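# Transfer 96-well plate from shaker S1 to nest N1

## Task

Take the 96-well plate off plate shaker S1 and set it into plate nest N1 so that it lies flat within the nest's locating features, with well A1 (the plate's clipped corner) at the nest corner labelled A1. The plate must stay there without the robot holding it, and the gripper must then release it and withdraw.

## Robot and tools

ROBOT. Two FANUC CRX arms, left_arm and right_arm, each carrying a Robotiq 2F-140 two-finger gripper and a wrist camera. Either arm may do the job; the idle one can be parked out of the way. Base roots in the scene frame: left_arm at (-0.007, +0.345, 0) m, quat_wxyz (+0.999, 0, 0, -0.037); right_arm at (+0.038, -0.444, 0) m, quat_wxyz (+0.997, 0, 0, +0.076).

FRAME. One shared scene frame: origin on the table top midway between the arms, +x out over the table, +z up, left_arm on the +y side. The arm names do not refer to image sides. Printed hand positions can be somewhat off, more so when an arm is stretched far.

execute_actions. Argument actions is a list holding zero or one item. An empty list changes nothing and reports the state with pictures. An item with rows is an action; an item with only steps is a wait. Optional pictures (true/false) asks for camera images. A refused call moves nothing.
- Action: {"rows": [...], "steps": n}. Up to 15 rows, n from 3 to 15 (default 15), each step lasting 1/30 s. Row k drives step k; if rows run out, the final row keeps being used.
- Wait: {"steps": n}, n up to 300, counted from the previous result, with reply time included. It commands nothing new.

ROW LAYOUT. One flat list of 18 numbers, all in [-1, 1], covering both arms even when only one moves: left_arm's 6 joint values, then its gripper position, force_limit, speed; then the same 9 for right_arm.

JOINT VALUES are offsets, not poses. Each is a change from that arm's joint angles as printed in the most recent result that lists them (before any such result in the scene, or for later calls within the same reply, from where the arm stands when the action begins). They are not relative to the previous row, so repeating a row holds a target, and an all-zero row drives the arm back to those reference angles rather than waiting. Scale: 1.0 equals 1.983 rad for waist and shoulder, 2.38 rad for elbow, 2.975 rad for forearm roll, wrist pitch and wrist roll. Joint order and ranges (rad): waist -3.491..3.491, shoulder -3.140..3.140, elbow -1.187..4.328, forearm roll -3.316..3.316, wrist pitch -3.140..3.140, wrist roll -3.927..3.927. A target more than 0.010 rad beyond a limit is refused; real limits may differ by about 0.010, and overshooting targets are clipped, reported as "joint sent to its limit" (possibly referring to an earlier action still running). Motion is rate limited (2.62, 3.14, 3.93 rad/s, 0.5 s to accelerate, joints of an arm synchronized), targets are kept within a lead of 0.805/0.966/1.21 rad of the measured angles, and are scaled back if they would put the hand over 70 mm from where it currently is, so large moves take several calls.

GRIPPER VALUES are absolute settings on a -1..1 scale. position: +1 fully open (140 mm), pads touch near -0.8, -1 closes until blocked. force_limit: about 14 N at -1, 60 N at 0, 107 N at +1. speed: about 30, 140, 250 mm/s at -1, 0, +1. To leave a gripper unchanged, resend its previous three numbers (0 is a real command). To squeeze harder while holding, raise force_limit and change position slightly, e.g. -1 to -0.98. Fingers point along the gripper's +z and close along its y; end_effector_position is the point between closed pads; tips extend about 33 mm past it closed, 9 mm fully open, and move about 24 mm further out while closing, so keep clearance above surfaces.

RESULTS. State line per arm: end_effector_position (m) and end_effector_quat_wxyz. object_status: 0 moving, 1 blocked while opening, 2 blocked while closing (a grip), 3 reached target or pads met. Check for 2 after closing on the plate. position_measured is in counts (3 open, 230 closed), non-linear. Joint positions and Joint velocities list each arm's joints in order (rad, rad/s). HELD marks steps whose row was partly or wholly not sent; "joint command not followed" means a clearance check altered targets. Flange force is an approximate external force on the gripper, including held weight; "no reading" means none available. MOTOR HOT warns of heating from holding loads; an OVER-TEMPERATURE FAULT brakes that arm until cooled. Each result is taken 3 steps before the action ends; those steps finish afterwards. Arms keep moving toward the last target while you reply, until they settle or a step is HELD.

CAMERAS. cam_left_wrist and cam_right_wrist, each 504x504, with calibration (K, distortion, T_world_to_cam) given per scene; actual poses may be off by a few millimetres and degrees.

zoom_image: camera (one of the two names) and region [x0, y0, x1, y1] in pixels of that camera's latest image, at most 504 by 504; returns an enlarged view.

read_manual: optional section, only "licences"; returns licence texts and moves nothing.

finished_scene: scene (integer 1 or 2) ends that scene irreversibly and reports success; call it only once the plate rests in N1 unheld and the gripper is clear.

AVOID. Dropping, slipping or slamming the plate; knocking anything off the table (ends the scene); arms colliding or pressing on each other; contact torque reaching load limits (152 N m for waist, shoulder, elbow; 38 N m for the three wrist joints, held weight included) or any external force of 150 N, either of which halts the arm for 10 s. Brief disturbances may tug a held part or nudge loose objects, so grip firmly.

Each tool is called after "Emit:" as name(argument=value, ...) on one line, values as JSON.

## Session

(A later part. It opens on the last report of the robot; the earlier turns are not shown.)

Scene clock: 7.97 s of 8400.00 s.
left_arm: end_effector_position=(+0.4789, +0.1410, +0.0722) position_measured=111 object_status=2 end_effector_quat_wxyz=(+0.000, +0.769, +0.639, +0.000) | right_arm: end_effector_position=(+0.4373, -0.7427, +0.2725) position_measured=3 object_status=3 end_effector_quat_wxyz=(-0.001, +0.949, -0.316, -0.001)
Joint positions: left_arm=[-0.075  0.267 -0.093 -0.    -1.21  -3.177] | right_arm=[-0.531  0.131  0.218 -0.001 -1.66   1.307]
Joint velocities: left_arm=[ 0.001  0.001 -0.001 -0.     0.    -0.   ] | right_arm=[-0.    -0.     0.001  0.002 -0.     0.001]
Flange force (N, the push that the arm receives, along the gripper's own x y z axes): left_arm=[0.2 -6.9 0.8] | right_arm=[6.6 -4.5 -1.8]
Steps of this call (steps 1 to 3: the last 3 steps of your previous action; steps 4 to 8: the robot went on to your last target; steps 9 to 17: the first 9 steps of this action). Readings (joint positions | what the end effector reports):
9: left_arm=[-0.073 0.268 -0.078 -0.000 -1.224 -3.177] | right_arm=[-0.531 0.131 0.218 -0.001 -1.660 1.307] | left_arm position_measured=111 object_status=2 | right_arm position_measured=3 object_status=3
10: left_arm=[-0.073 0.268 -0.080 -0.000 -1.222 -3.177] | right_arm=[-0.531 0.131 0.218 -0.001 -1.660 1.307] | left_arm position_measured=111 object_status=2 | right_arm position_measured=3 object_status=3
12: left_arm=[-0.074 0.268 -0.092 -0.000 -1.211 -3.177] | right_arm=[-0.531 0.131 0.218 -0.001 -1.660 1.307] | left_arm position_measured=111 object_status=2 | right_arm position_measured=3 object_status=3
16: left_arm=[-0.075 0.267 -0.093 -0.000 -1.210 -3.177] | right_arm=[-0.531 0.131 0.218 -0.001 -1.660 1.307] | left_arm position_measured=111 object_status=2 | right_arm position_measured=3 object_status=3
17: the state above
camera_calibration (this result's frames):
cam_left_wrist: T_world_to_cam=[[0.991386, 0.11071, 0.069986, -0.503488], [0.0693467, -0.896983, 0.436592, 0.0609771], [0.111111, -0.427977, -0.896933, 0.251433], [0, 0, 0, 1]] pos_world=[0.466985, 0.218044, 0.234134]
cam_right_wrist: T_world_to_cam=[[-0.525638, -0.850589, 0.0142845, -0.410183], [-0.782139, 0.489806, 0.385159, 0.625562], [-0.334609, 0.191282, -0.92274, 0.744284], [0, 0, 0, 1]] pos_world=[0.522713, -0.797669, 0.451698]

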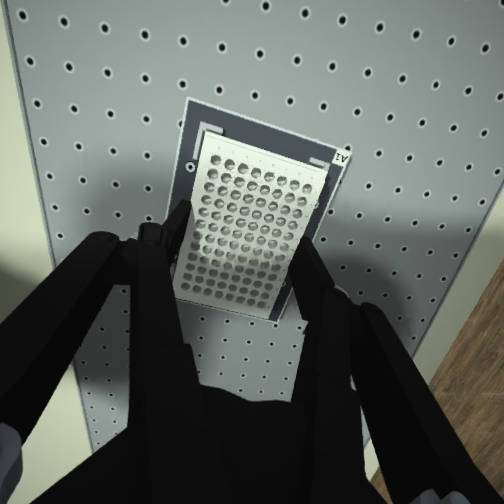

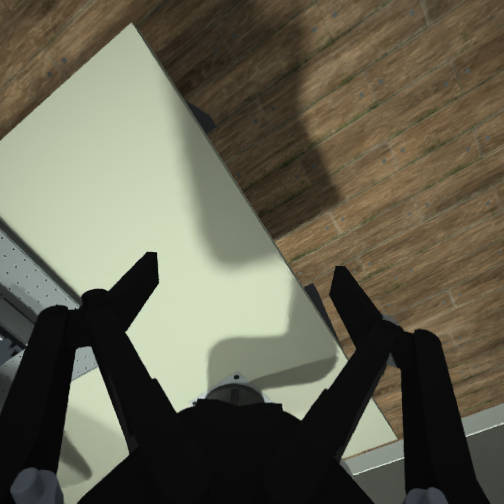

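Emit:
execute_actions(actions=[{"rows":[[0.0006,0.002,-0.0031,0,0.0038,-0.0004,-1,0,-0.6,0,0,0,0,0,0,1,0,0]],"steps":12}], pictures=true)

Emit:
zoom_image(camera="cam_left_wrist", region=[170,70,350,250])

Emit:
zoom_image(camera="cam_left_wrist", region=[150,230,310,350])

Scene clock: 8.50 s of 8400.00 s.
left_arm: end_effector_position=(+0.4790, +0.1416, +0.0673) position_measured=111 object_status=2 end_effector_quat_wxyz=(+0.000, +0.769, +0.639, +0.000) | right_arm: end_effector_position=(+0.4373, -0.7427, +0.2725) position_measured=3 object_status=3 end_effector_quat_wxyz=(-0.001, +0.949, -0.316, -0.001)
Joint positions: left_arm=[-0.074  0.271 -0.1   -0.    -1.198 -3.178] | right_arm=[-0.531  0.131  0.218 -0.001 -1.66   1.307]
Joint velocities: left_arm=[ 0.    -0.    -0.002 -0.    -0.    -0.   ] | right_arm=[ 0.     0.    -0.001 -0.002 -0.     0.001]
Flange force (N, the push that the arm receives, along the gripper's own x y z axes): left_arm=[1.2 -7.2 -0.5] | right_arm=[4.9 -4.6 -0.8]
Steps of this call (steps 1 to 3: the last 3 steps of your previous action; steps 4 to 7: the robot went on to your last target; steps 8 to 16: the first 9 steps of this action). Readings (joint positions | what the end effector reports):
8: left_arm=[-0.075 0.267 -0.093 -0.000 -1.210 -3.177] | right_arm=[-0.531 0.131 0.218 -0.001 -1.660 1.307] | left_arm position_measured=111 object_status=2 | right_arm position_measured=3 object_status=3
9: left_arm=[-0.075 0.268 -0.095 -0.000 -1.206 -3.177] | right_arm=[-0.531 0.131 0.218 -0.001 -1.660 1.307] | left_arm position_measured=111 object_status=2 | right_arm position_measured=3 object_status=3
11: left_arm=[-0.074 0.271 -0.100 -0.000 -1.199 -3.178] | right_arm=[-0.531 0.131 0.218 -0.001 -1.660 1.307] | left_arm position_measured=111 object_status=2 | right_arm position_measured=3 object_status=3
15: left_arm=[-0.074 0.271 -0.100 -0.000 -1.198 -3.178] | right_arm=[-0.531 0.131 0.218 -0.001 -1.660 1.307] | left_arm position_measured=111 object_status=2 | right_arm position_measured=3 object_status=3
16: the state above
camera_calibration (this result's frames):
cam_left_wrist: T_world_to_cam=[[0.991391, 0.110661, 0.0699902, -0.503254], [0.0693003, -0.896986, 0.436593, 0.0636853], [0.111094, -0.427984, -0.896932, 0.247233], [0, 0, 0, 1]] pos_world=[0.467042, 0.218627, 0.22917]
cam_right_wrist: T_world_to_cam=[[-0.525638, -0.850589, 0.0142846, -0.410183], [-0.782139, 0.489806, 0.385159, 0.625562], [-0.334609, 0.191282, -0.92274, 0.744284], [0, 0, 0, 1]] pos_world=[0.522713, -0.797669, 0.451698]

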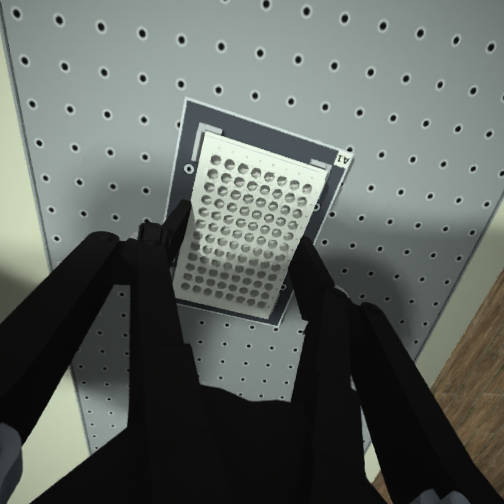

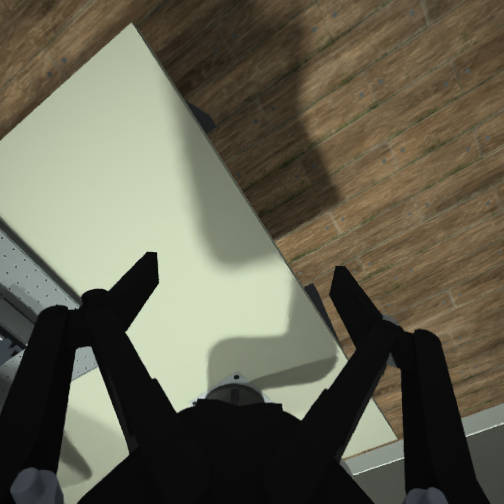

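Region (170, 70, 350, 250) of cam_left_wrist's 504x504 image, scaled by 2.800, with more detail than that image has.

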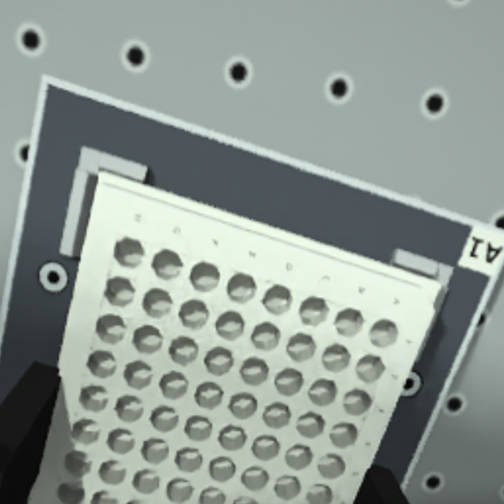

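Region (150, 230, 310, 350) of cam_left_wrist's 504x504 image, scaled by 3.150, with more detail than that image has; it fills the top 378 rows of this view, and the rest is white.

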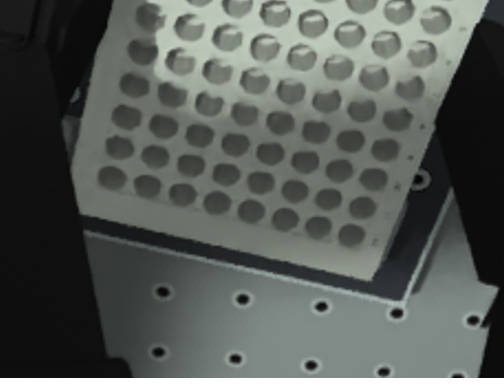

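Emit:
execute_actions(actions=[{"rows":[[-0.0003,0.0011,-0.003,0,0.0031,0.0002,-1,0,-0.6,0,0,0,0,0,0,1,0,0]],"steps":12}], pictures=true)

Emit:
zoom_image(camera="cam_left_wrist", region=[140,110,360,330])

Scene clock: 8.90 s of 8400.00 s.
left_arm: end_effector_position=(+0.4783, +0.1414, +0.0633) position_measured=111 object_status=2 end_effector_quat_wxyz=(+0.000, +0.769, +0.639, +0.000) | right_arm: end_effector_position=(+0.4373, -0.7427, +0.2725) position_measured=3 object_status=3 end_effector_quat_wxyz=(-0.001, +0.949, -0.316, -0.001)
Joint positions: left_arm=[-0.074  0.274 -0.107 -0.    -1.189 -3.178] | right_arm=[-0.531  0.131  0.218 -0.001 -1.66   1.307]
Joint velocities: left_arm=[-0.001  0.001  0.    -0.     0.001  0.001] | right_arm=[ 0.     0.     0.    -0.001  0.     0.001]
Flange force (N, the push that the arm receives, along the gripper's own x y z axes): left_arm=[-2.5 -6.3 -9.3] | right_arm=[1.5 -5.9 0.8]
Steps of this call (steps 1 to 3: the last 3 steps of your previous action; steps 4 to 12: the first 9 steps of this action). Readings (joint positions | what the end effector reports):
4: left_arm=[-0.074 0.271 -0.100 -0.000 -1.198 -3.178] | right_arm=[-0.531 0.131 0.218 -0.001 -1.660 1.307] | left_arm position_measured=111 object_status=2 | right_arm position_measured=3 object_status=3
5: left_arm=[-0.074 0.272 -0.102 -0.000 -1.195 -3.178] | right_arm=[-0.531 0.131 0.218 -0.001 -1.660 1.307] | left_arm position_measured=111 object_status=2 | right_arm position_measured=3 object_status=3
7: left_arm=[-0.074 0.274 -0.107 -0.000 -1.190 -3.178] | right_arm=[-0.531 0.131 0.218 -0.001 -1.660 1.307] | left_arm position_measured=111 object_status=2 | right_arm position_measured=3 object_status=3
11: left_arm=[-0.074 0.274 -0.107 -0.000 -1.189 -3.178] | right_arm=[-0.531 0.131 0.218 -0.001 -1.660 1.307] | left_arm position_measured=111 object_status=2 | right_arm position_measured=3 object_status=3
12: the state above
camera_calibration (this result's frames):
cam_left_wrist: T_world_to_cam=[[0.991398, 0.110598, 0.069992, -0.502241], [0.0692424, -0.896989, 0.436595, 0.0653156], [0.111069, -0.427993, -0.896931, 0.243733], [0, 0, 0, 1]] pos_world=[0.466327, 0.21845, 0.225248]
cam_right_wrist: T_world_to_cam=[[-0.525638, -0.850588, 0.0142844, -0.410183], [-0.782139, 0.489807, 0.385159, 0.625562], [-0.334609, 0.191282, -0.92274, 0.744284], [0, 0, 0, 1]] pos_world=[0.522713, -0.797669, 0.451698]

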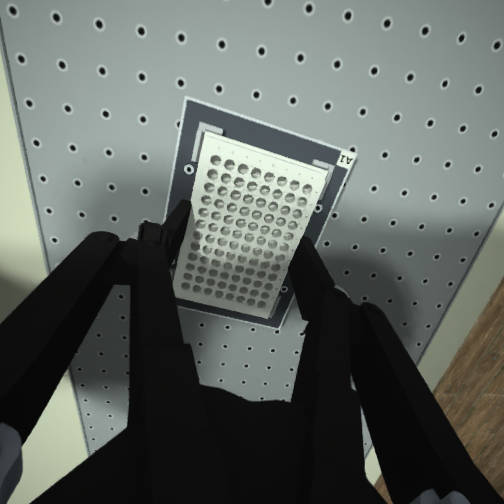

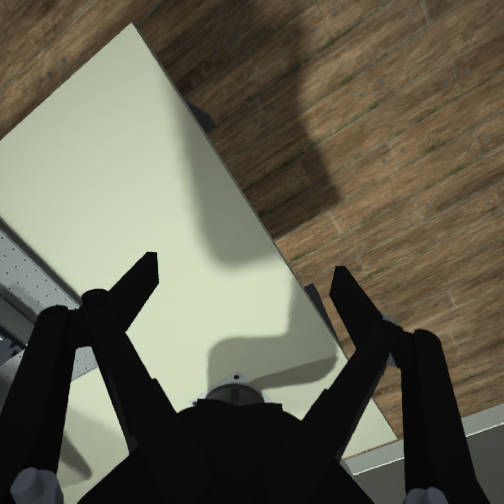

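Region (140, 110, 360, 330) of cam_left_wrist's 504x504 image, scaled by 2.291, with more detail than that image has.

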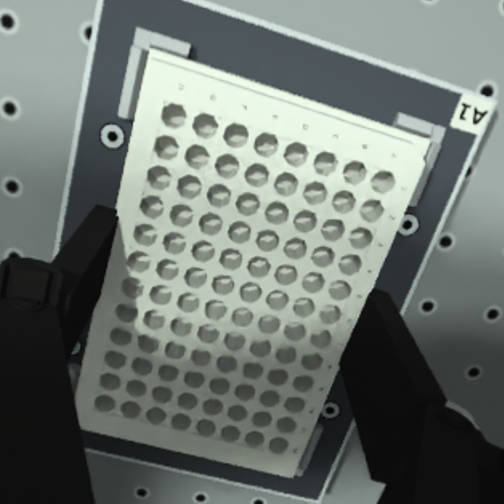

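Emit:
zoom_image(camera="cam_left_wrist", region=[180,110,250,180])

Emit:
zoom_image(camera="cam_left_wrist", region=[285,145,355,215])

Emit:
zoom_image(camera="cam_left_wrist", region=[150,230,310,350])

Region (180, 110, 250, 180) of cam_left_wrist's 504x504 image, scaled by 7.200, with more detail than that image has.

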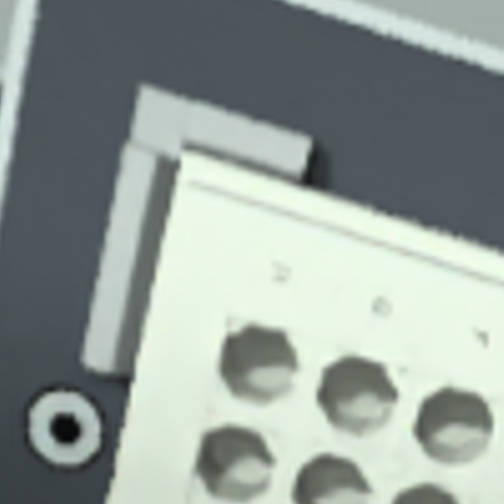

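Region (285, 145, 355, 215) of cam_left_wrist's 504x504 image, scaled by 7.200, with more detail than that image has.

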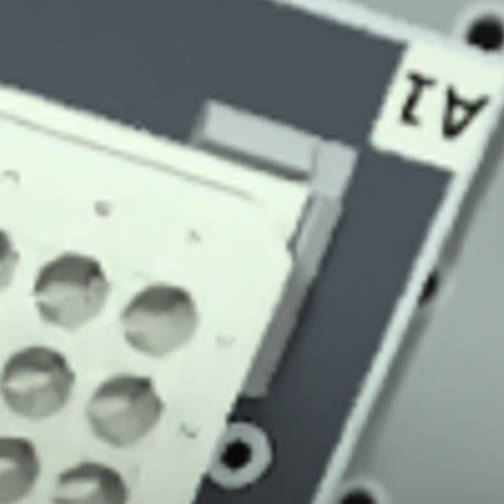

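Region (150, 230, 310, 350) of cam_left_wrist's 504x504 image, scaled by 3.150, with more detail than that image has; it fills the top 378 rows of this view, and the rest is white.

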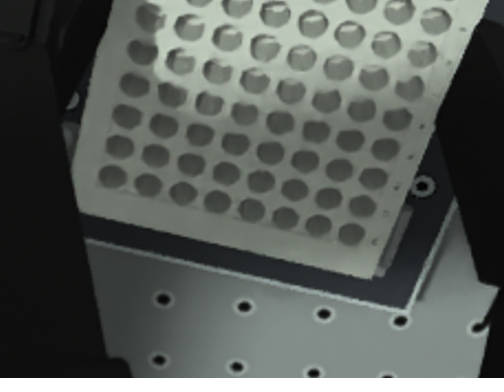

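Emit:
execute_actions(actions=[{"rows":[[-0.0011,0.0003,0.0003,0,0,0.002,-1,0,-0.6,0,0,0,0,0,0,1,0,0],[-0.0011,0.0003,0.0003,0,0,0.002,-1,0,-0.6,0,0,0,0,0,0,1,0,0],[-0.0011,0.0003,0.0003,0,0,0.002,-1,0,-0.6,0,0,0,0,0,0,1,0,0],[-0.0011,0.0003,0.0003,0,0,0.002,-1,0,-0.6,0,0,0,0,0,0,1,0,0],[-0.0012,0.0008,-0.0012,0,0.0015,0.002,-1,0,-0.6,0,0,0,0,0,0,1,0,0]]}], pictures=true)

Emit:
zoom_image(camera="cam_left_wrist", region=[185,110,345,220])

Scene clock: 9.60 s of 8400.00 s.
left_arm: end_effector_position=(+0.4779, +0.1403, +0.0616) position_measured=111 object_status=2 end_effector_quat_wxyz=(+0.000, +0.768, +0.640, +0.001) | right_arm: end_effector_position=(+0.4373, -0.7427, +0.2725) position_measured=3 object_status=3 end_effector_quat_wxyz=(-0.001, +0.949, -0.316, -0.001)
Joint positions: left_arm=[-0.077  0.275 -0.11  -0.    -1.185 -3.172] | right_arm=[-0.531  0.131  0.218 -0.001 -1.66   1.307]
Joint velocities: left_arm=[-0.     0.001 -0.002 -0.     0.001 -0.   ] | right_arm=[-0.    -0.     0.001  0.001 -0.001  0.001]
Flange force (N, the push that the arm receives, along the gripper's own x y z axes): left_arm=[8.2 -11.8 -59.1] | right_arm=[3.8 -4.1 -0.6]
Steps of this call (steps 1 to 3: the last 3 steps of your previous action; steps 4 to 9: the robot went on to your last target; steps 10 to 21: the first 12 steps of this action). Readings (joint positions | what the end effector reports):
10: left_arm=[-0.074 0.274 -0.107 -0.000 -1.189 -3.178] | right_arm=[-0.531 0.131 0.218 -0.001 -1.660 1.307] | left_arm position_measured=111 object_status=2 | right_arm position_measured=3 object_status=3
11: left_arm=[-0.075 0.274 -0.107 -0.000 -1.189 -3.176] | right_arm=[-0.531 0.131 0.218 -0.001 -1.660 1.307] | left_arm position_measured=111 object_status=2 | right_arm position_measured=3 object_status=3
13: left_arm=[-0.076 0.274 -0.107 -0.000 -1.189 -3.172] | right_arm=[-0.531 0.131 0.218 -0.001 -1.660 1.307] | left_arm position_measured=111 object_status=2 | right_arm position_measured=3 object_status=3
17: left_arm=[-0.076 0.275 -0.109 -0.000 -1.185 -3.172] | right_arm=[-0.531 0.131 0.218 -0.001 -1.660 1.307] | left_arm position_measured=111 object_status=2 | right_arm position_measured=3 object_status=3
21: the state above
camera_calibration (this result's frames):
cam_left_wrist: T_world_to_cam=[[0.990951, 0.114182, 0.0705596, -0.501973], [0.0722247, -0.896692, 0.436722, 0.0635673], [0.113136, -0.427674, -0.896825, 0.240725], [0, 0, 0, 1]] pos_world=[0.465605, 0.217269, 0.223546]
cam_right_wrist: T_world_to_cam=[[-0.525638, -0.850589, 0.0142846, -0.410183], [-0.782139, 0.489806, 0.385159, 0.625562], [-0.334609, 0.191282, -0.922739, 0.744284], [0, 0, 0, 1]] pos_world=[0.522713, -0.797669, 0.451698]

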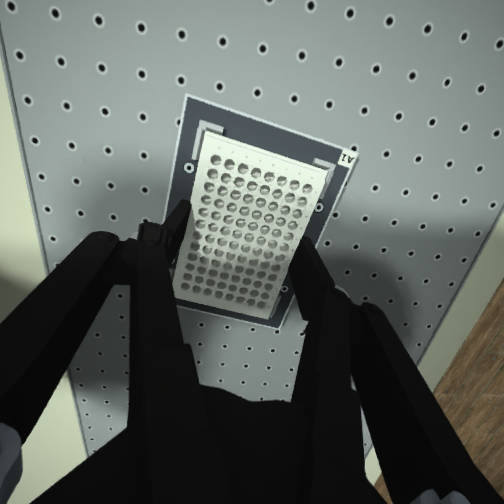

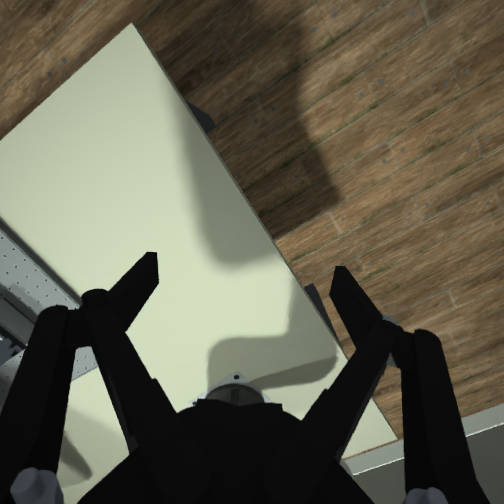

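Region (185, 110, 345, 220) of cam_left_wrist's 504x504 image, scaled by 3.150, with more detail than that image has; it fills the top 346 rows of this view, and the rest is white.

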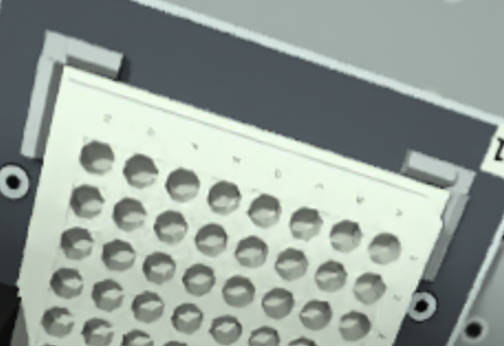

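Either seated or on the chamfers; release and check.

Emit:
execute_actions(actions=[{"rows":[[0,-0.0004,0.0006,0,-0.0008,0,0.6,0,-0.3,0,0,0,0,0,0,1,0,0]]}], pictures=true)

Emit:
zoom_image(camera="cam_left_wrist", region=[140,110,360,330])

Scene clock: 10.10 s of 8400.00 s.
left_arm: end_effector_position=(+0.4778, +0.1402, +0.0626) position_measured=53 object_status=0 end_effector_quat_wxyz=(+0.000, +0.768, +0.640, +0.001) | right_arm: end_effector_position=(+0.4373, -0.7427, +0.2725) position_measured=3 object_status=3 end_effector_quat_wxyz=(-0.001, +0.949, -0.316, -0.001)
Joint positions: left_arm=[-0.077  0.274 -0.108 -0.    -1.187 -3.172] | right_arm=[-0.531  0.131  0.218 -0.001 -1.66   1.307]
Joint velocities: left_arm=[-0.001 -0.     0.004  0.    -0.    -0.   ] | right_arm=[ 0.    -0.     0.     0.001 -0.     0.   ]
Flange force (N, the push that the arm receives, along the gripper's own x y z axes): left_arm=[0.5 -7.7 0.4] | right_arm=[3.4 -5.1 -0.8]
Steps of this call (steps 1 to 3: the last 3 steps of your previous action; steps 4 to 15: the first 12 steps of this action). Readings (joint positions | what the end effector reports):
4: left_arm=[-0.077 0.275 -0.110 -0.000 -1.185 -3.172] | right_arm=[-0.531 0.131 0.218 -0.001 -1.660 1.307] | left_arm position_measured=111 object_status=0 | right_arm position_measured=3 object_status=3
5: left_arm=[-0.077 0.275 -0.110 -0.000 -1.185 -3.172] | right_arm=[-0.531 0.131 0.218 -0.001 -1.660 1.307] | left_arm position_measured=111 object_status=0 | right_arm position_measured=3 object_status=3
7: left_arm=[-0.077 0.275 -0.110 -0.000 -1.186 -3.172] | right_arm=[-0.531 0.131 0.218 -0.001 -1.660 1.307] | left_arm position_measured=98 object_status=0 | right_arm position_measured=3 object_status=3
11: left_arm=[-0.077 0.274 -0.109 -0.000 -1.187 -3.172] | right_arm=[-0.531 0.131 0.218 -0.001 -1.660 1.307] | left_arm position_measured=75 object_status=0 | right_arm position_measured=3 object_status=3
15: the state above
camera_calibration (this result's frames):
cam_left_wrist: T_world_to_cam=[[0.99098, 0.114086, 0.0703041, -0.501938], [0.0722552, -0.896717, 0.436667, 0.063124], [0.112861, -0.427649, -0.896872, 0.241682], [0, 0, 0, 1]] pos_world=[0.465573, 0.217223, 0.224482]
cam_right_wrist: T_world_to_cam=[[-0.525638, -0.850588, 0.0142845, -0.410183], [-0.782139, 0.489807, 0.385159, 0.625562], [-0.334609, 0.191282, -0.92274, 0.744284], [0, 0, 0, 1]] pos_world=[0.522713, -0.797669, 0.451698]

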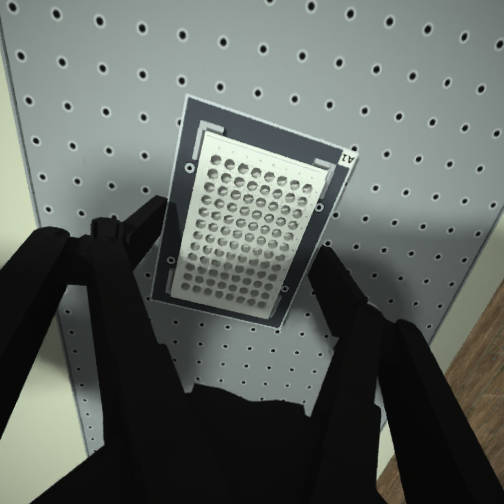

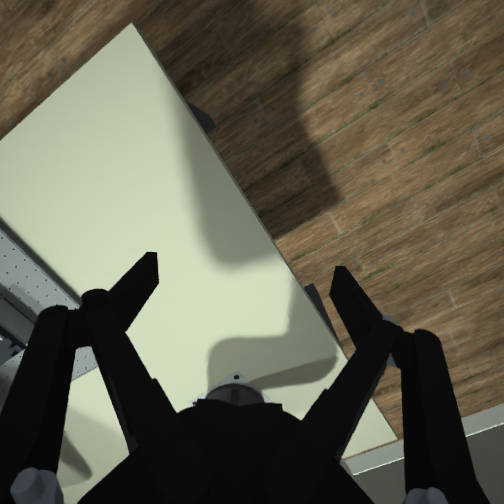

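Region (140, 110, 360, 330) of cam_left_wrist's 504x504 image, scaled by 2.291, with more detail than that image has.

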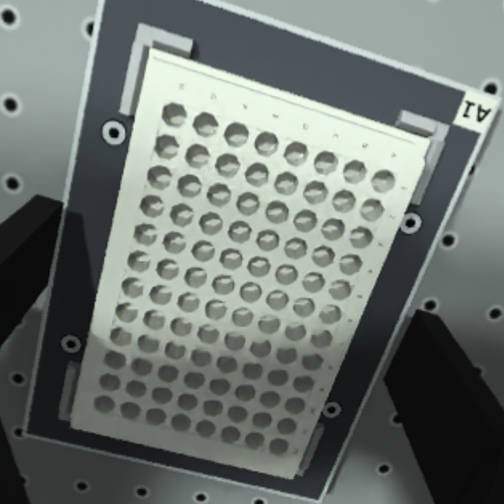

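Emit:
execute_actions(actions=[{"rows":[[0,-0.022,0.04,0,-0.046,0,0.6,0,-0.3,0,0,0,0,0,0,1,0,0]],"steps":10}])

Emit:
execute_actions(actions=[{"rows":[[-0.075,0.05,0.07,0,-0.023,0.05,0.6,0,-0.3,0,0,0,0,0,0,1,0,0]]}])

Emit:
execute_actions(actions=[{"steps":6}], pictures=true)

Emit:
zoom_image(camera="cam_left_wrist", region=[130,0,370,240])

Scene clock: 10.47 s of 8400.00 s.
left_arm: end_effector_position=(+0.4803, +0.1399, +0.1148) position_measured=53 object_status=3 end_effector_quat_wxyz=(+0.001, +0.768, +0.640, +0.002) | right_arm: end_effector_position=(+0.4373, -0.7427, +0.2725) position_measured=3 object_status=3 end_effector_quat_wxyz=(-0.001, +0.949, -0.316, -0.001)
Joint positions: left_arm=[-0.077  0.237 -0.027 -0.    -1.302 -3.172] | right_arm=[-0.531  0.131  0.218 -0.001 -1.66   1.307]
Joint velocities: left_arm=[ 0.001 -0.174  0.378 -0.    -0.547 -0.   ] | right_arm=[ 0.    -0.001  0.    -0.     0.     0.001]
Flange force (N, the push that the arm receives, along the gripper's own x y z axes): left_arm=[2.3 -18.8 -28.7] | right_arm=[3.7 -4.3 -1.4]
Steps of this call (steps 1 to 3: the last 3 steps of your previous action; step 4: the robot went on to your last target; steps 5 to 11: the first 7 steps of this action). Readings (joint positions | what the end effector reports):
5: left_arm=[-0.077 0.274 -0.108 -0.000 -1.187 -3.172] | right_arm=[-0.531 0.131 0.218 -0.001 -1.660 1.307] | left_arm position_measured=53 object_status=3 | right_arm position_measured=3 object_status=3
6: left_arm=[-0.077 0.273 -0.106 -0.000 -1.191 -3.172] | right_arm=[-0.531 0.131 0.218 -0.001 -1.660 1.307] | left_arm position_measured=53 object_status=3 | right_arm position_measured=3 object_status=3
8: left_arm=[-0.077 0.263 -0.084 -0.000 -1.222 -3.172] | right_arm=[-0.531 0.131 0.218 -0.001 -1.660 1.307] | left_arm position_measured=53 object_status=3 | right_arm position_measured=3 object_status=3
11: the state above

Scene clock: 10.97 s of 8400.00 s.
left_arm: end_effector_position=(+0.4865, +0.0570, +0.1408) position_measured=53 object_status=3 end_effector_quat_wxyz=(+0.001, +0.768, +0.640, +0.001) | right_arm: end_effector_position=(+0.4373, -0.7427, +0.2725) position_measured=3 object_status=3 end_effector_quat_wxyz=(-0.001, +0.949, -0.316, -0.001)
Joint positions: left_arm=[-0.225  0.329  0.153 -0.    -1.392 -3.023] | right_arm=[-0.531  0.131  0.218 -0.001 -1.66   1.307]
Joint velocities: left_arm=[-0.001  0.003  0.007  0.    -0.006  0.01 ] | right_arm=[-0.    -0.     0.    -0.    -0.    -0.001]
Flange force (N, the push that the arm receives, along the gripper's own x y z axes): left_arm=[-12.6 -2.2 -0.2] | right_arm=[1.7 -5.2 0.9]
Steps of this call (steps 1 to 3: the last 3 steps of your previous action; steps 4 to 15: the first 12 steps of this action, its rows measured from where the robot was after step 3). Readings (joint positions | what the end effector reports):
3: left_arm=[-0.077 0.231 -0.013 -0.000 -1.324 -3.172] | right_arm=[-0.531 0.131 0.218 -0.001 -1.660 1.307] | left_arm position_measured=53 object_status=3 | right_arm position_measured=3 object_status=3
4: left_arm=[-0.077 0.231 -0.013 -0.000 -1.324 -3.172] | right_arm=[-0.531 0.131 0.218 -0.001 -1.660 1.307] | left_arm position_measured=53 object_status=3 | right_arm position_measured=3 object_status=3
5: left_arm=[-0.079 0.232 -0.011 -0.000 -1.325 -3.169] | right_arm=[-0.531 0.131 0.218 -0.001 -1.660 1.307] | left_arm position_measured=53 object_status=3 | right_arm position_measured=3 object_status=3
7: left_arm=[-0.099 0.247 0.012 -0.000 -1.335 -3.149] | right_arm=[-0.531 0.131 0.218 -0.001 -1.660 1.307] | left_arm position_measured=53 object_status=3 | right_arm position_measured=3 object_status=3
11: left_arm=[-0.191 0.307 0.115 -0.000 -1.376 -3.057] | right_arm=[-0.531 0.131 0.218 -0.001 -1.660 1.307] | left_arm position_measured=53 object_status=3 | right_arm position_measured=3 object_status=3
15: the state above

Scene clock: 11.17 s of 8400.00 s.
left_arm: end_effector_position=(+0.4866, +0.0570, +0.1408) position_measured=53 object_status=3 end_effector_quat_wxyz=(+0.001, +0.768, +0.640, +0.001) | right_arm: end_effector_position=(+0.4373, -0.7427, +0.2725) position_measured=3 object_status=3 end_effector_quat_wxyz=(-0.001, +0.949, -0.316, -0.001)
Joint positions: left_arm=[-0.225  0.33   0.153 -0.    -1.392 -3.023] | right_arm=[-0.531  0.131  0.218 -0.001 -1.66   1.307]
Joint velocities: left_arm=[-0.001 -0.001  0.001  0.     0.     0.   ] | right_arm=[-0.    -0.     0.001 -0.     0.001  0.   ]
Flange force (N, the push that the arm receives, along the gripper's own x y z axes): left_arm=[-0.9 -6.5 -0.3] | right_arm=[2.2 -5.2 -0.3]
Kept back: nothing.
Steps of this call (steps 1 to 3: the last 3 steps of your previous action; steps 4 to 6: the robot went on to your last target). Readings (joint positions | what the end effector reports):
1: left_arm=[-0.225 0.330 0.153 -0.000 -1.392 -3.023] | right_arm=[-0.531 0.131 0.218 -0.001 -1.660 1.307] | left_arm position_measured=53 object_status=3 | right_arm position_measured=3 object_status=3
2: left_arm=[-0.225 0.330 0.153 -0.000 -1.392 -3.023] | right_arm=[-0.531 0.131 0.218 -0.001 -1.660 1.307] | left_arm position_measured=53 object_status=3 | right_arm position_measured=3 object_status=3
4: left_arm=[-0.225 0.330 0.153 -0.000 -1.392 -3.023] | right_arm=[-0.531 0.131 0.218 -0.001 -1.660 1.307] | left_arm position_measured=53 object_status=3 | right_arm position_measured=3 object_status=3
6: the state above
camera_calibration (this result's frames):
cam_left_wrist: T_world_to_cam=[[0.990883, 0.114324, 0.0712742, -0.506692], [0.0719893, -0.896497, 0.437162, -0.0462919], [0.113875, -0.428045, -0.896554, 0.274728], [0, 0, 0, 1]] pos_world=[0.47412, 0.134022, 0.302659]
cam_right_wrist: T_world_to_cam=[[-0.525638, -0.850589, 0.0142845, -0.410183], [-0.782139, 0.489806, 0.385159, 0.625562], [-0.334609, 0.191282, -0.92274, 0.744284], [0, 0, 0, 1]] pos_world=[0.522713, -0.797669, 0.451698]

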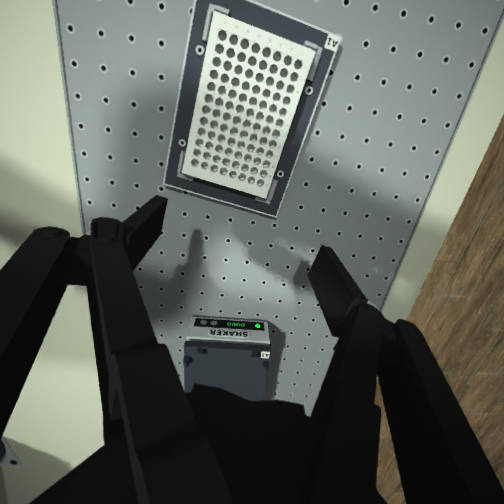

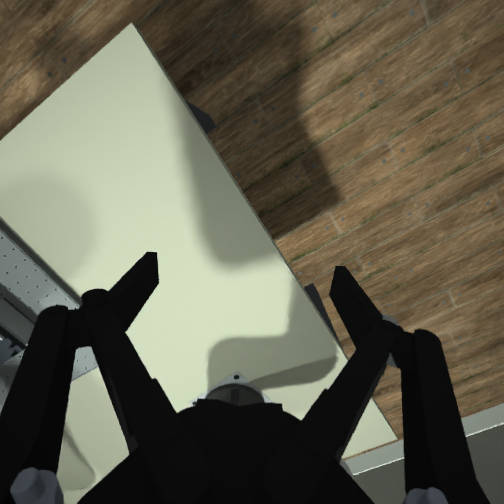

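Region (130, 0, 370, 240) of cam_left_wrist's 504x504 image, scaled by 2.100, with more detail than that image has.

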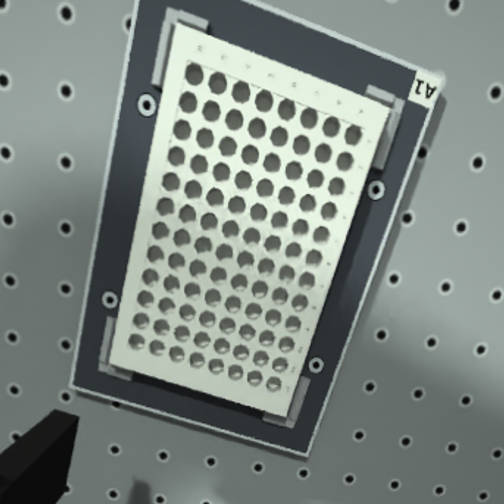

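Emit:
zoom_image(camera="cam_left_wrist", region=[165,130,295,220])

Emit:
zoom_image(camera="cam_left_wrist", region=[190,0,330,100])

Region (165, 130, 295, 220) of cam_left_wrist's 504x504 image, scaled by 3.877, with more detail than that image has; it fills the top 349 rows of this view, and the rest is white.

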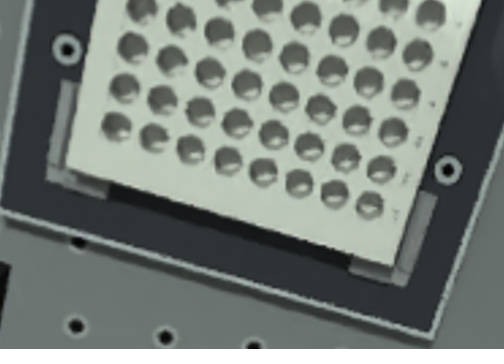

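Region (190, 0, 330, 100) of cam_left_wrist's 504x504 image, scaled by 3.600, with more detail than that image has; it fills the top 360 rows of this view, and the rest is white.

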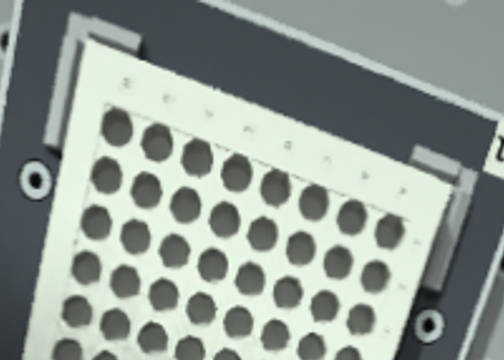

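Emit:
execute_actions(actions=[{"rows":[[0.075,-0.04,-0.088,0,0.044,-0.05,0.5,0,-0.3,0,0,0,0,0,0,1,0,0]]}])

Emit:
execute_actions(actions=[{"rows":[[0,0.012,-0.022,0,0.025,0,0.5,0,-0.3,0,0,0,0,0,0,1,0,0]],"steps":12}])

Emit:
execute_actions(actions=[{"rows":[[0,0,0,0,0,0,-1,-0.4,-0.3,0,0,0,0,0,0,1,0,0]]}])

Emit:
execute_actions(actions=[{"rows":[[0,-0.0004,0.0006,0,-0.0008,0.004,-1,-0.4,-0.3,0,0,0,0,0,0,1,0,0]],"steps":10}])

Emit:
execute_actions(actions=[{"rows":[[0,0.0008,-0.0012,0,0.0015,0,-1,-0.4,-0.3,0,0,0,0,0,0,1,0,0]],"steps":12}], pictures=true)

Emit:
zoom_image(camera="cam_left_wrist", region=[140,110,360,330])

Scene clock: 11.83 s of 8400.00 s.
left_arm: end_effector_position=(+0.4802, +0.1394, +0.0961) position_measured=66 object_status=0 end_effector_quat_wxyz=(+0.001, +0.768, +0.640, +0.001) | right_arm: end_effector_position=(+0.4373, -0.7427, +0.2725) position_measured=3 object_status=3 end_effector_quat_wxyz=(-0.001, +0.949, -0.316, -0.001)
Joint positions: left_arm=[-0.077  0.251 -0.055 -0.    -1.262 -3.171] | right_arm=[-0.531  0.131  0.218 -0.001 -1.66   1.307]
Joint velocities: left_arm=[ 0.062 -0.033 -0.089 -0.     0.055 -0.063] | right_arm=[ 0.     0.001 -0.001 -0.     0.001 -0.   ]
Flange force (N, the push that the arm receives, along the gripper's own x y z axes): left_arm=[14.5 -13.9 7.1] | right_arm=[5.0 -5.1 -0.9]
Steps of this call (steps 1 to 8: the robot went on to your last target; steps 9 to 20: the first 12 steps of this action). Readings (joint positions | what the end effector reports):
9: left_arm=[-0.225 0.330 0.153 -0.000 -1.392 -3.023] | right_arm=[-0.531 0.131 0.218 -0.001 -1.660 1.307] | left_arm position_measured=53 object_status=0 | right_arm position_measured=3 object_status=3
10: left_arm=[-0.224 0.329 0.151 -0.000 -1.391 -3.024] | right_arm=[-0.531 0.131 0.218 -0.001 -1.660 1.307] | left_arm position_measured=55 object_status=0 | right_arm position_measured=3 object_status=3
12: left_arm=[-0.206 0.319 0.126 -0.000 -1.375 -3.042] | right_arm=[-0.531 0.131 0.218 -0.001 -1.660 1.307] | left_arm position_measured=65 object_status=0 | right_arm position_measured=3 object_status=3
16: left_arm=[-0.123 0.275 0.009 -0.000 -1.302 -3.125] | right_arm=[-0.531 0.131 0.218 -0.001 -1.660 1.307] | left_arm position_measured=66 object_status=0 | right_arm position_measured=3 object_status=3
20: the state above

Scene clock: 12.23 s of 8400.00 s.
left_arm: end_effector_position=(+0.4779, +0.1402, +0.0626) position_measured=66 object_status=3 end_effector_quat_wxyz=(+0.000, +0.768, +0.640, +0.001) | right_arm: end_effector_position=(+0.4373, -0.7427, +0.2725) position_measured=3 object_status=3 end_effector_quat_wxyz=(-0.001, +0.949, -0.316, -0.001)
Joint positions: left_arm=[-0.077  0.274 -0.108 -0.    -1.187 -3.172] | right_arm=[-0.531  0.131  0.218 -0.001 -1.66   1.307]
Joint velocities: left_arm=[-0.     0.001 -0.002 -0.     0.002 -0.   ] | right_arm=[ 0.     0.    -0.    -0.001 -0.     0.001]
Flange force (N, the push that the arm receives, along the gripper's own x y z axes): left_arm=[0.1 -7.3 -0.2] | right_arm=[5.8 -4.5 -2.1]
Steps of this call (steps 1 to 3: the last 3 steps of your previous action; steps 4 to 12: the first 9 steps of this action, its rows measured from where the robot was after step 3). Readings (joint positions | what the end effector reports):
3: left_arm=[-0.077 0.250 -0.056 -0.000 -1.261 -3.172] | right_arm=[-0.531 0.131 0.218 -0.001 -1.660 1.307] | left_arm position_measured=66 object_status=3 | right_arm position_measured=3 object_status=3
4: left_arm=[-0.077 0.250 -0.056 -0.000 -1.261 -3.172] | right_arm=[-0.531 0.131 0.218 -0.001 -1.660 1.307] | left_arm position_measured=66 object_status=3 | right_arm position_measured=3 object_status=3
5: left_arm=[-0.077 0.251 -0.058 -0.000 -1.258 -3.172] | right_arm=[-0.531 0.131 0.218 -0.001 -1.660 1.307] | left_arm position_measured=66 object_status=3 | right_arm position_measured=3 object_status=3
7: left_arm=[-0.077 0.262 -0.080 -0.000 -1.227 -3.172] | right_arm=[-0.531 0.131 0.218 -0.001 -1.660 1.307] | left_arm position_measured=66 object_status=3 | right_arm position_measured=3 object_status=3
11: left_arm=[-0.077 0.274 -0.108 -0.000 -1.187 -3.172] | right_arm=[-0.531 0.131 0.218 -0.001 -1.660 1.307] | left_arm position_measured=66 object_status=3 | right_arm position_measured=3 object_status=3
12: the state above

Scene clock: 12.73 s of 8400.00 s.
left_arm: end_effector_position=(+0.4780, +0.1402, +0.0627) position_measured=109 object_status=0 end_effector_quat_wxyz=(+0.000, +0.768, +0.640, +0.001) | right_arm: end_effector_position=(+0.4373, -0.7427, +0.2725) position_measured=3 object_status=3 end_effector_quat_wxyz=(-0.001, +0.949, -0.316, -0.001)
Joint positions: left_arm=[-0.077  0.274 -0.108 -0.    -1.187 -3.172] | right_arm=[-0.531  0.131  0.218 -0.001 -1.66   1.307]
Joint velocities: left_arm=[-0.    -0.003  0.001 -0.     0.     0.   ] | right_arm=[-0.     0.    -0.001 -0.002  0.001  0.001]
Flange force (N, the push that the arm receives, along the gripper's own x y z axes): left_arm=[2.3 -11.1 -18.6] | right_arm=[5.9 -3.2 -2.1]
Steps of this call (steps 1 to 3: the last 3 steps of your previous action; steps 4 to 15: the first 12 steps of this action, its rows measured from where the robot was after step 3). Readings (joint positions | what the end effector reports):
3: left_arm=[-0.077 0.274 -0.108 -0.000 -1.187 -3.172] | right_arm=[-0.531 0.131 0.218 -0.001 -1.660 1.307] | left_arm position_measured=66 object_status=3 | right_arm position_measured=3 object_status=3
4: left_arm=[-0.077 0.274 -0.108 -0.000 -1.187 -3.172] | right_arm=[-0.531 0.131 0.218 -0.001 -1.660 1.307] | left_arm position_measured=66 object_status=0 | right_arm position_measured=3 object_status=3
5: left_arm=[-0.077 0.274 -0.108 -0.000 -1.187 -3.172] | right_arm=[-0.531 0.131 0.218 -0.001 -1.660 1.307] | left_arm position_measured=68 object_status=0 | right_arm position_measured=3 object_status=3
7: left_arm=[-0.077 0.274 -0.108 -0.000 -1.187 -3.172] | right_arm=[-0.531 0.131 0.218 -0.001 -1.660 1.307] | left_arm position_measured=79 object_status=0 | right_arm position_measured=3 object_status=3
11: left_arm=[-0.077 0.274 -0.108 -0.000 -1.187 -3.172] | right_arm=[-0.531 0.131 0.218 -0.001 -1.660 1.307] | left_arm position_measured=102 object_status=0 | right_arm position_measured=3 object_status=3
15: the state above

Scene clock: 13.07 s of 8400.00 s.
left_arm: end_effector_position=(+0.4779, +0.1402, +0.0635) position_measured=109 object_status=2 end_effector_quat_wxyz=(+0.000, +0.764, +0.645, +0.001) | right_arm: end_effector_position=(+0.4373, -0.7427, +0.2725) position_measured=3 object_status=3 end_effector_quat_wxyz=(-0.001, +0.949, -0.316, -0.001)
Joint positions: left_arm=[-0.077  0.273 -0.107 -0.    -1.189 -3.16 ] | right_arm=[-0.531  0.131  0.218 -0.001 -1.66   1.307]
Joint velocities: left_arm=[-0.    -0.003  0.003 -0.    -0.002  0.003] | right_arm=[-0.    -0.     0.001  0.     0.001  0.001]
Flange force (N, the push that the arm receives, along the gripper's own x y z axes): left_arm=[-0.1 -1.6 0.7] | right_arm=[5.9 -3.7 -2.1]
Steps of this call (steps 1 to 3: the last 3 steps of your previous action; steps 4 to 10: the first 7 steps of this action, its rows measured from where the robot was after step 3). Readings (joint positions | what the end effector reports):
3: left_arm=[-0.077 0.274 -0.108 -0.000 -1.187 -3.172] | right_arm=[-0.531 0.131 0.218 -0.001 -1.660 1.307] | left_arm position_measured=109 object_status=2 | right_arm position_measured=3 object_status=3
4: left_arm=[-0.077 0.274 -0.108 -0.000 -1.187 -3.172] | right_arm=[-0.531 0.131 0.218 -0.001 -1.660 1.307] | left_arm position_measured=109 object_status=2 | right_arm position_measured=3 object_status=3
5: left_arm=[-0.077 0.274 -0.108 -0.000 -1.187 -3.169] | right_arm=[-0.531 0.131 0.218 -0.001 -1.660 1.307] | left_arm position_measured=109 object_status=2 | right_arm position_measured=3 object_status=3
7: left_arm=[-0.077 0.274 -0.108 -0.000 -1.188 -3.161] | right_arm=[-0.531 0.131 0.218 -0.001 -1.660 1.307] | left_arm position_measured=109 object_status=2 | right_arm position_measured=3 object_status=3
10: the state above

Scene clock: 13.47 s of 8400.00 s.
left_arm: end_effector_position=(+0.4780, +0.1402, +0.0618) position_measured=109 object_status=2 end_effector_quat_wxyz=(+0.001, +0.764, +0.645, +0.001) | right_arm: end_effector_position=(+0.4373, -0.7427, +0.2725) position_measured=3 object_status=3 end_effector_quat_wxyz=(-0.001, +0.949, -0.316, -0.001)
Joint positions: left_arm=[-0.077  0.275 -0.11  -0.    -1.185 -3.16 ] | right_arm=[-0.531  0.131  0.218 -0.001 -1.66   1.307]
Joint velocities: left_arm=[-0.     0.001  0.001 -0.    -0.     0.   ] | right_arm=[-0.    -0.    -0.001  0.002  0.001  0.   ]
Flange force (N, the push that the arm receives, along the gripper's own x y z axes): left_arm=[5.6 -14.4 -48.8] | right_arm=[5.1 -2.4 -1.8]
Steps of this call (steps 1 to 3: the last 3 steps of your previous action; steps 4 to 12: the first 9 steps of this action, its rows measured from where the robot was after step 3). Readings (joint positions | what the end effector reports):
3: left_arm=[-0.077 0.273 -0.107 -0.000 -1.189 -3.160] | right_arm=[-0.531 0.131 0.218 -0.001 -1.660 1.307] | left_arm position_measured=109 object_status=2 | right_arm position_measured=3 object_status=3
4: left_arm=[-0.077 0.273 -0.107 -0.000 -1.189 -3.160] | right_arm=[-0.531 0.131 0.218 -0.001 -1.660 1.307] | left_arm position_measured=109 object_status=2 | right_arm position_measured=3 object_status=3
5: left_arm=[-0.077 0.274 -0.107 -0.000 -1.188 -3.160] | right_arm=[-0.531 0.131 0.218 -0.001 -1.660 1.307] | left_arm position_measured=109 object_status=2 | right_arm position_measured=3 object_status=3
7: left_arm=[-0.077 0.274 -0.109 -0.000 -1.186 -3.160] | right_arm=[-0.531 0.131 0.218 -0.001 -1.660 1.307] | left_arm position_measured=109 object_status=2 | right_arm position_measured=3 object_status=3
11: left_arm=[-0.077 0.275 -0.109 -0.000 -1.185 -3.160] | right_arm=[-0.531 0.131 0.218 -0.001 -1.660 1.307] | left_arm position_measured=109 object_status=2 | right_arm position_measured=3 object_status=3
12: the state above
camera_calibration (this result's frames):
cam_left_wrist: T_world_to_cam=[[0.989508, 0.125854, 0.0709494, -0.503064], [0.0826075, -0.895745, 0.436826, 0.0583106], [0.118529, -0.426382, -0.896744, 0.238067], [0, 0, 0, 1]] pos_world=[0.464751, 0.217052, 0.223706]
cam_right_wrist: T_world_to_cam=[[-0.525638, -0.850588, 0.0142845, -0.410183], [-0.782139, 0.489807, 0.385159, 0.625562], [-0.334609, 0.191282, -0.92274, 0.744284], [0, 0, 0, 1]] pos_world=[0.522713, -0.797669, 0.451698]

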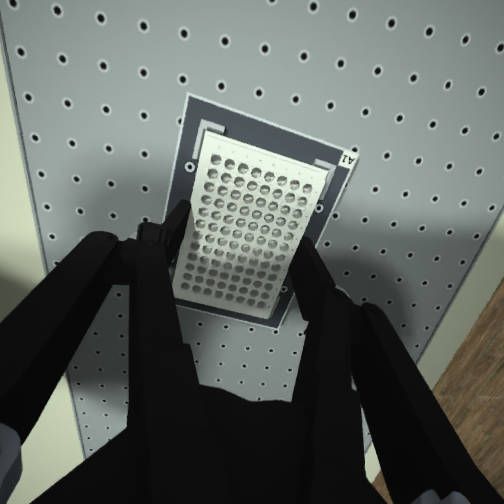

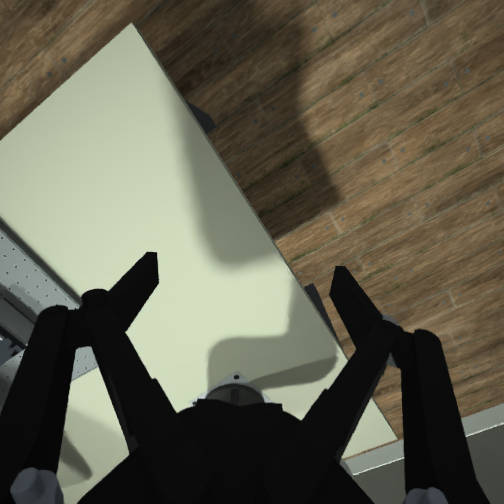

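Region (140, 110, 360, 330) of cam_left_wrist's 504x504 image, scaled by 2.291, with more detail than that image has.

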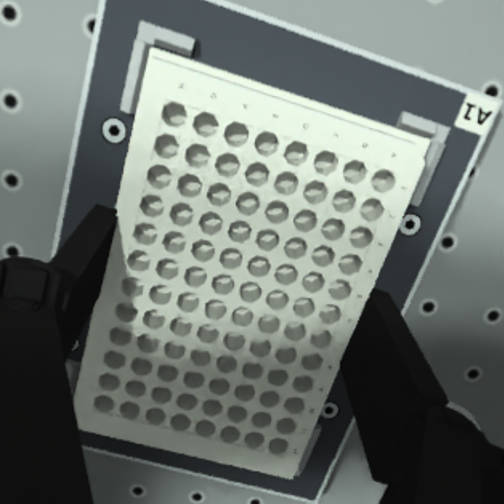

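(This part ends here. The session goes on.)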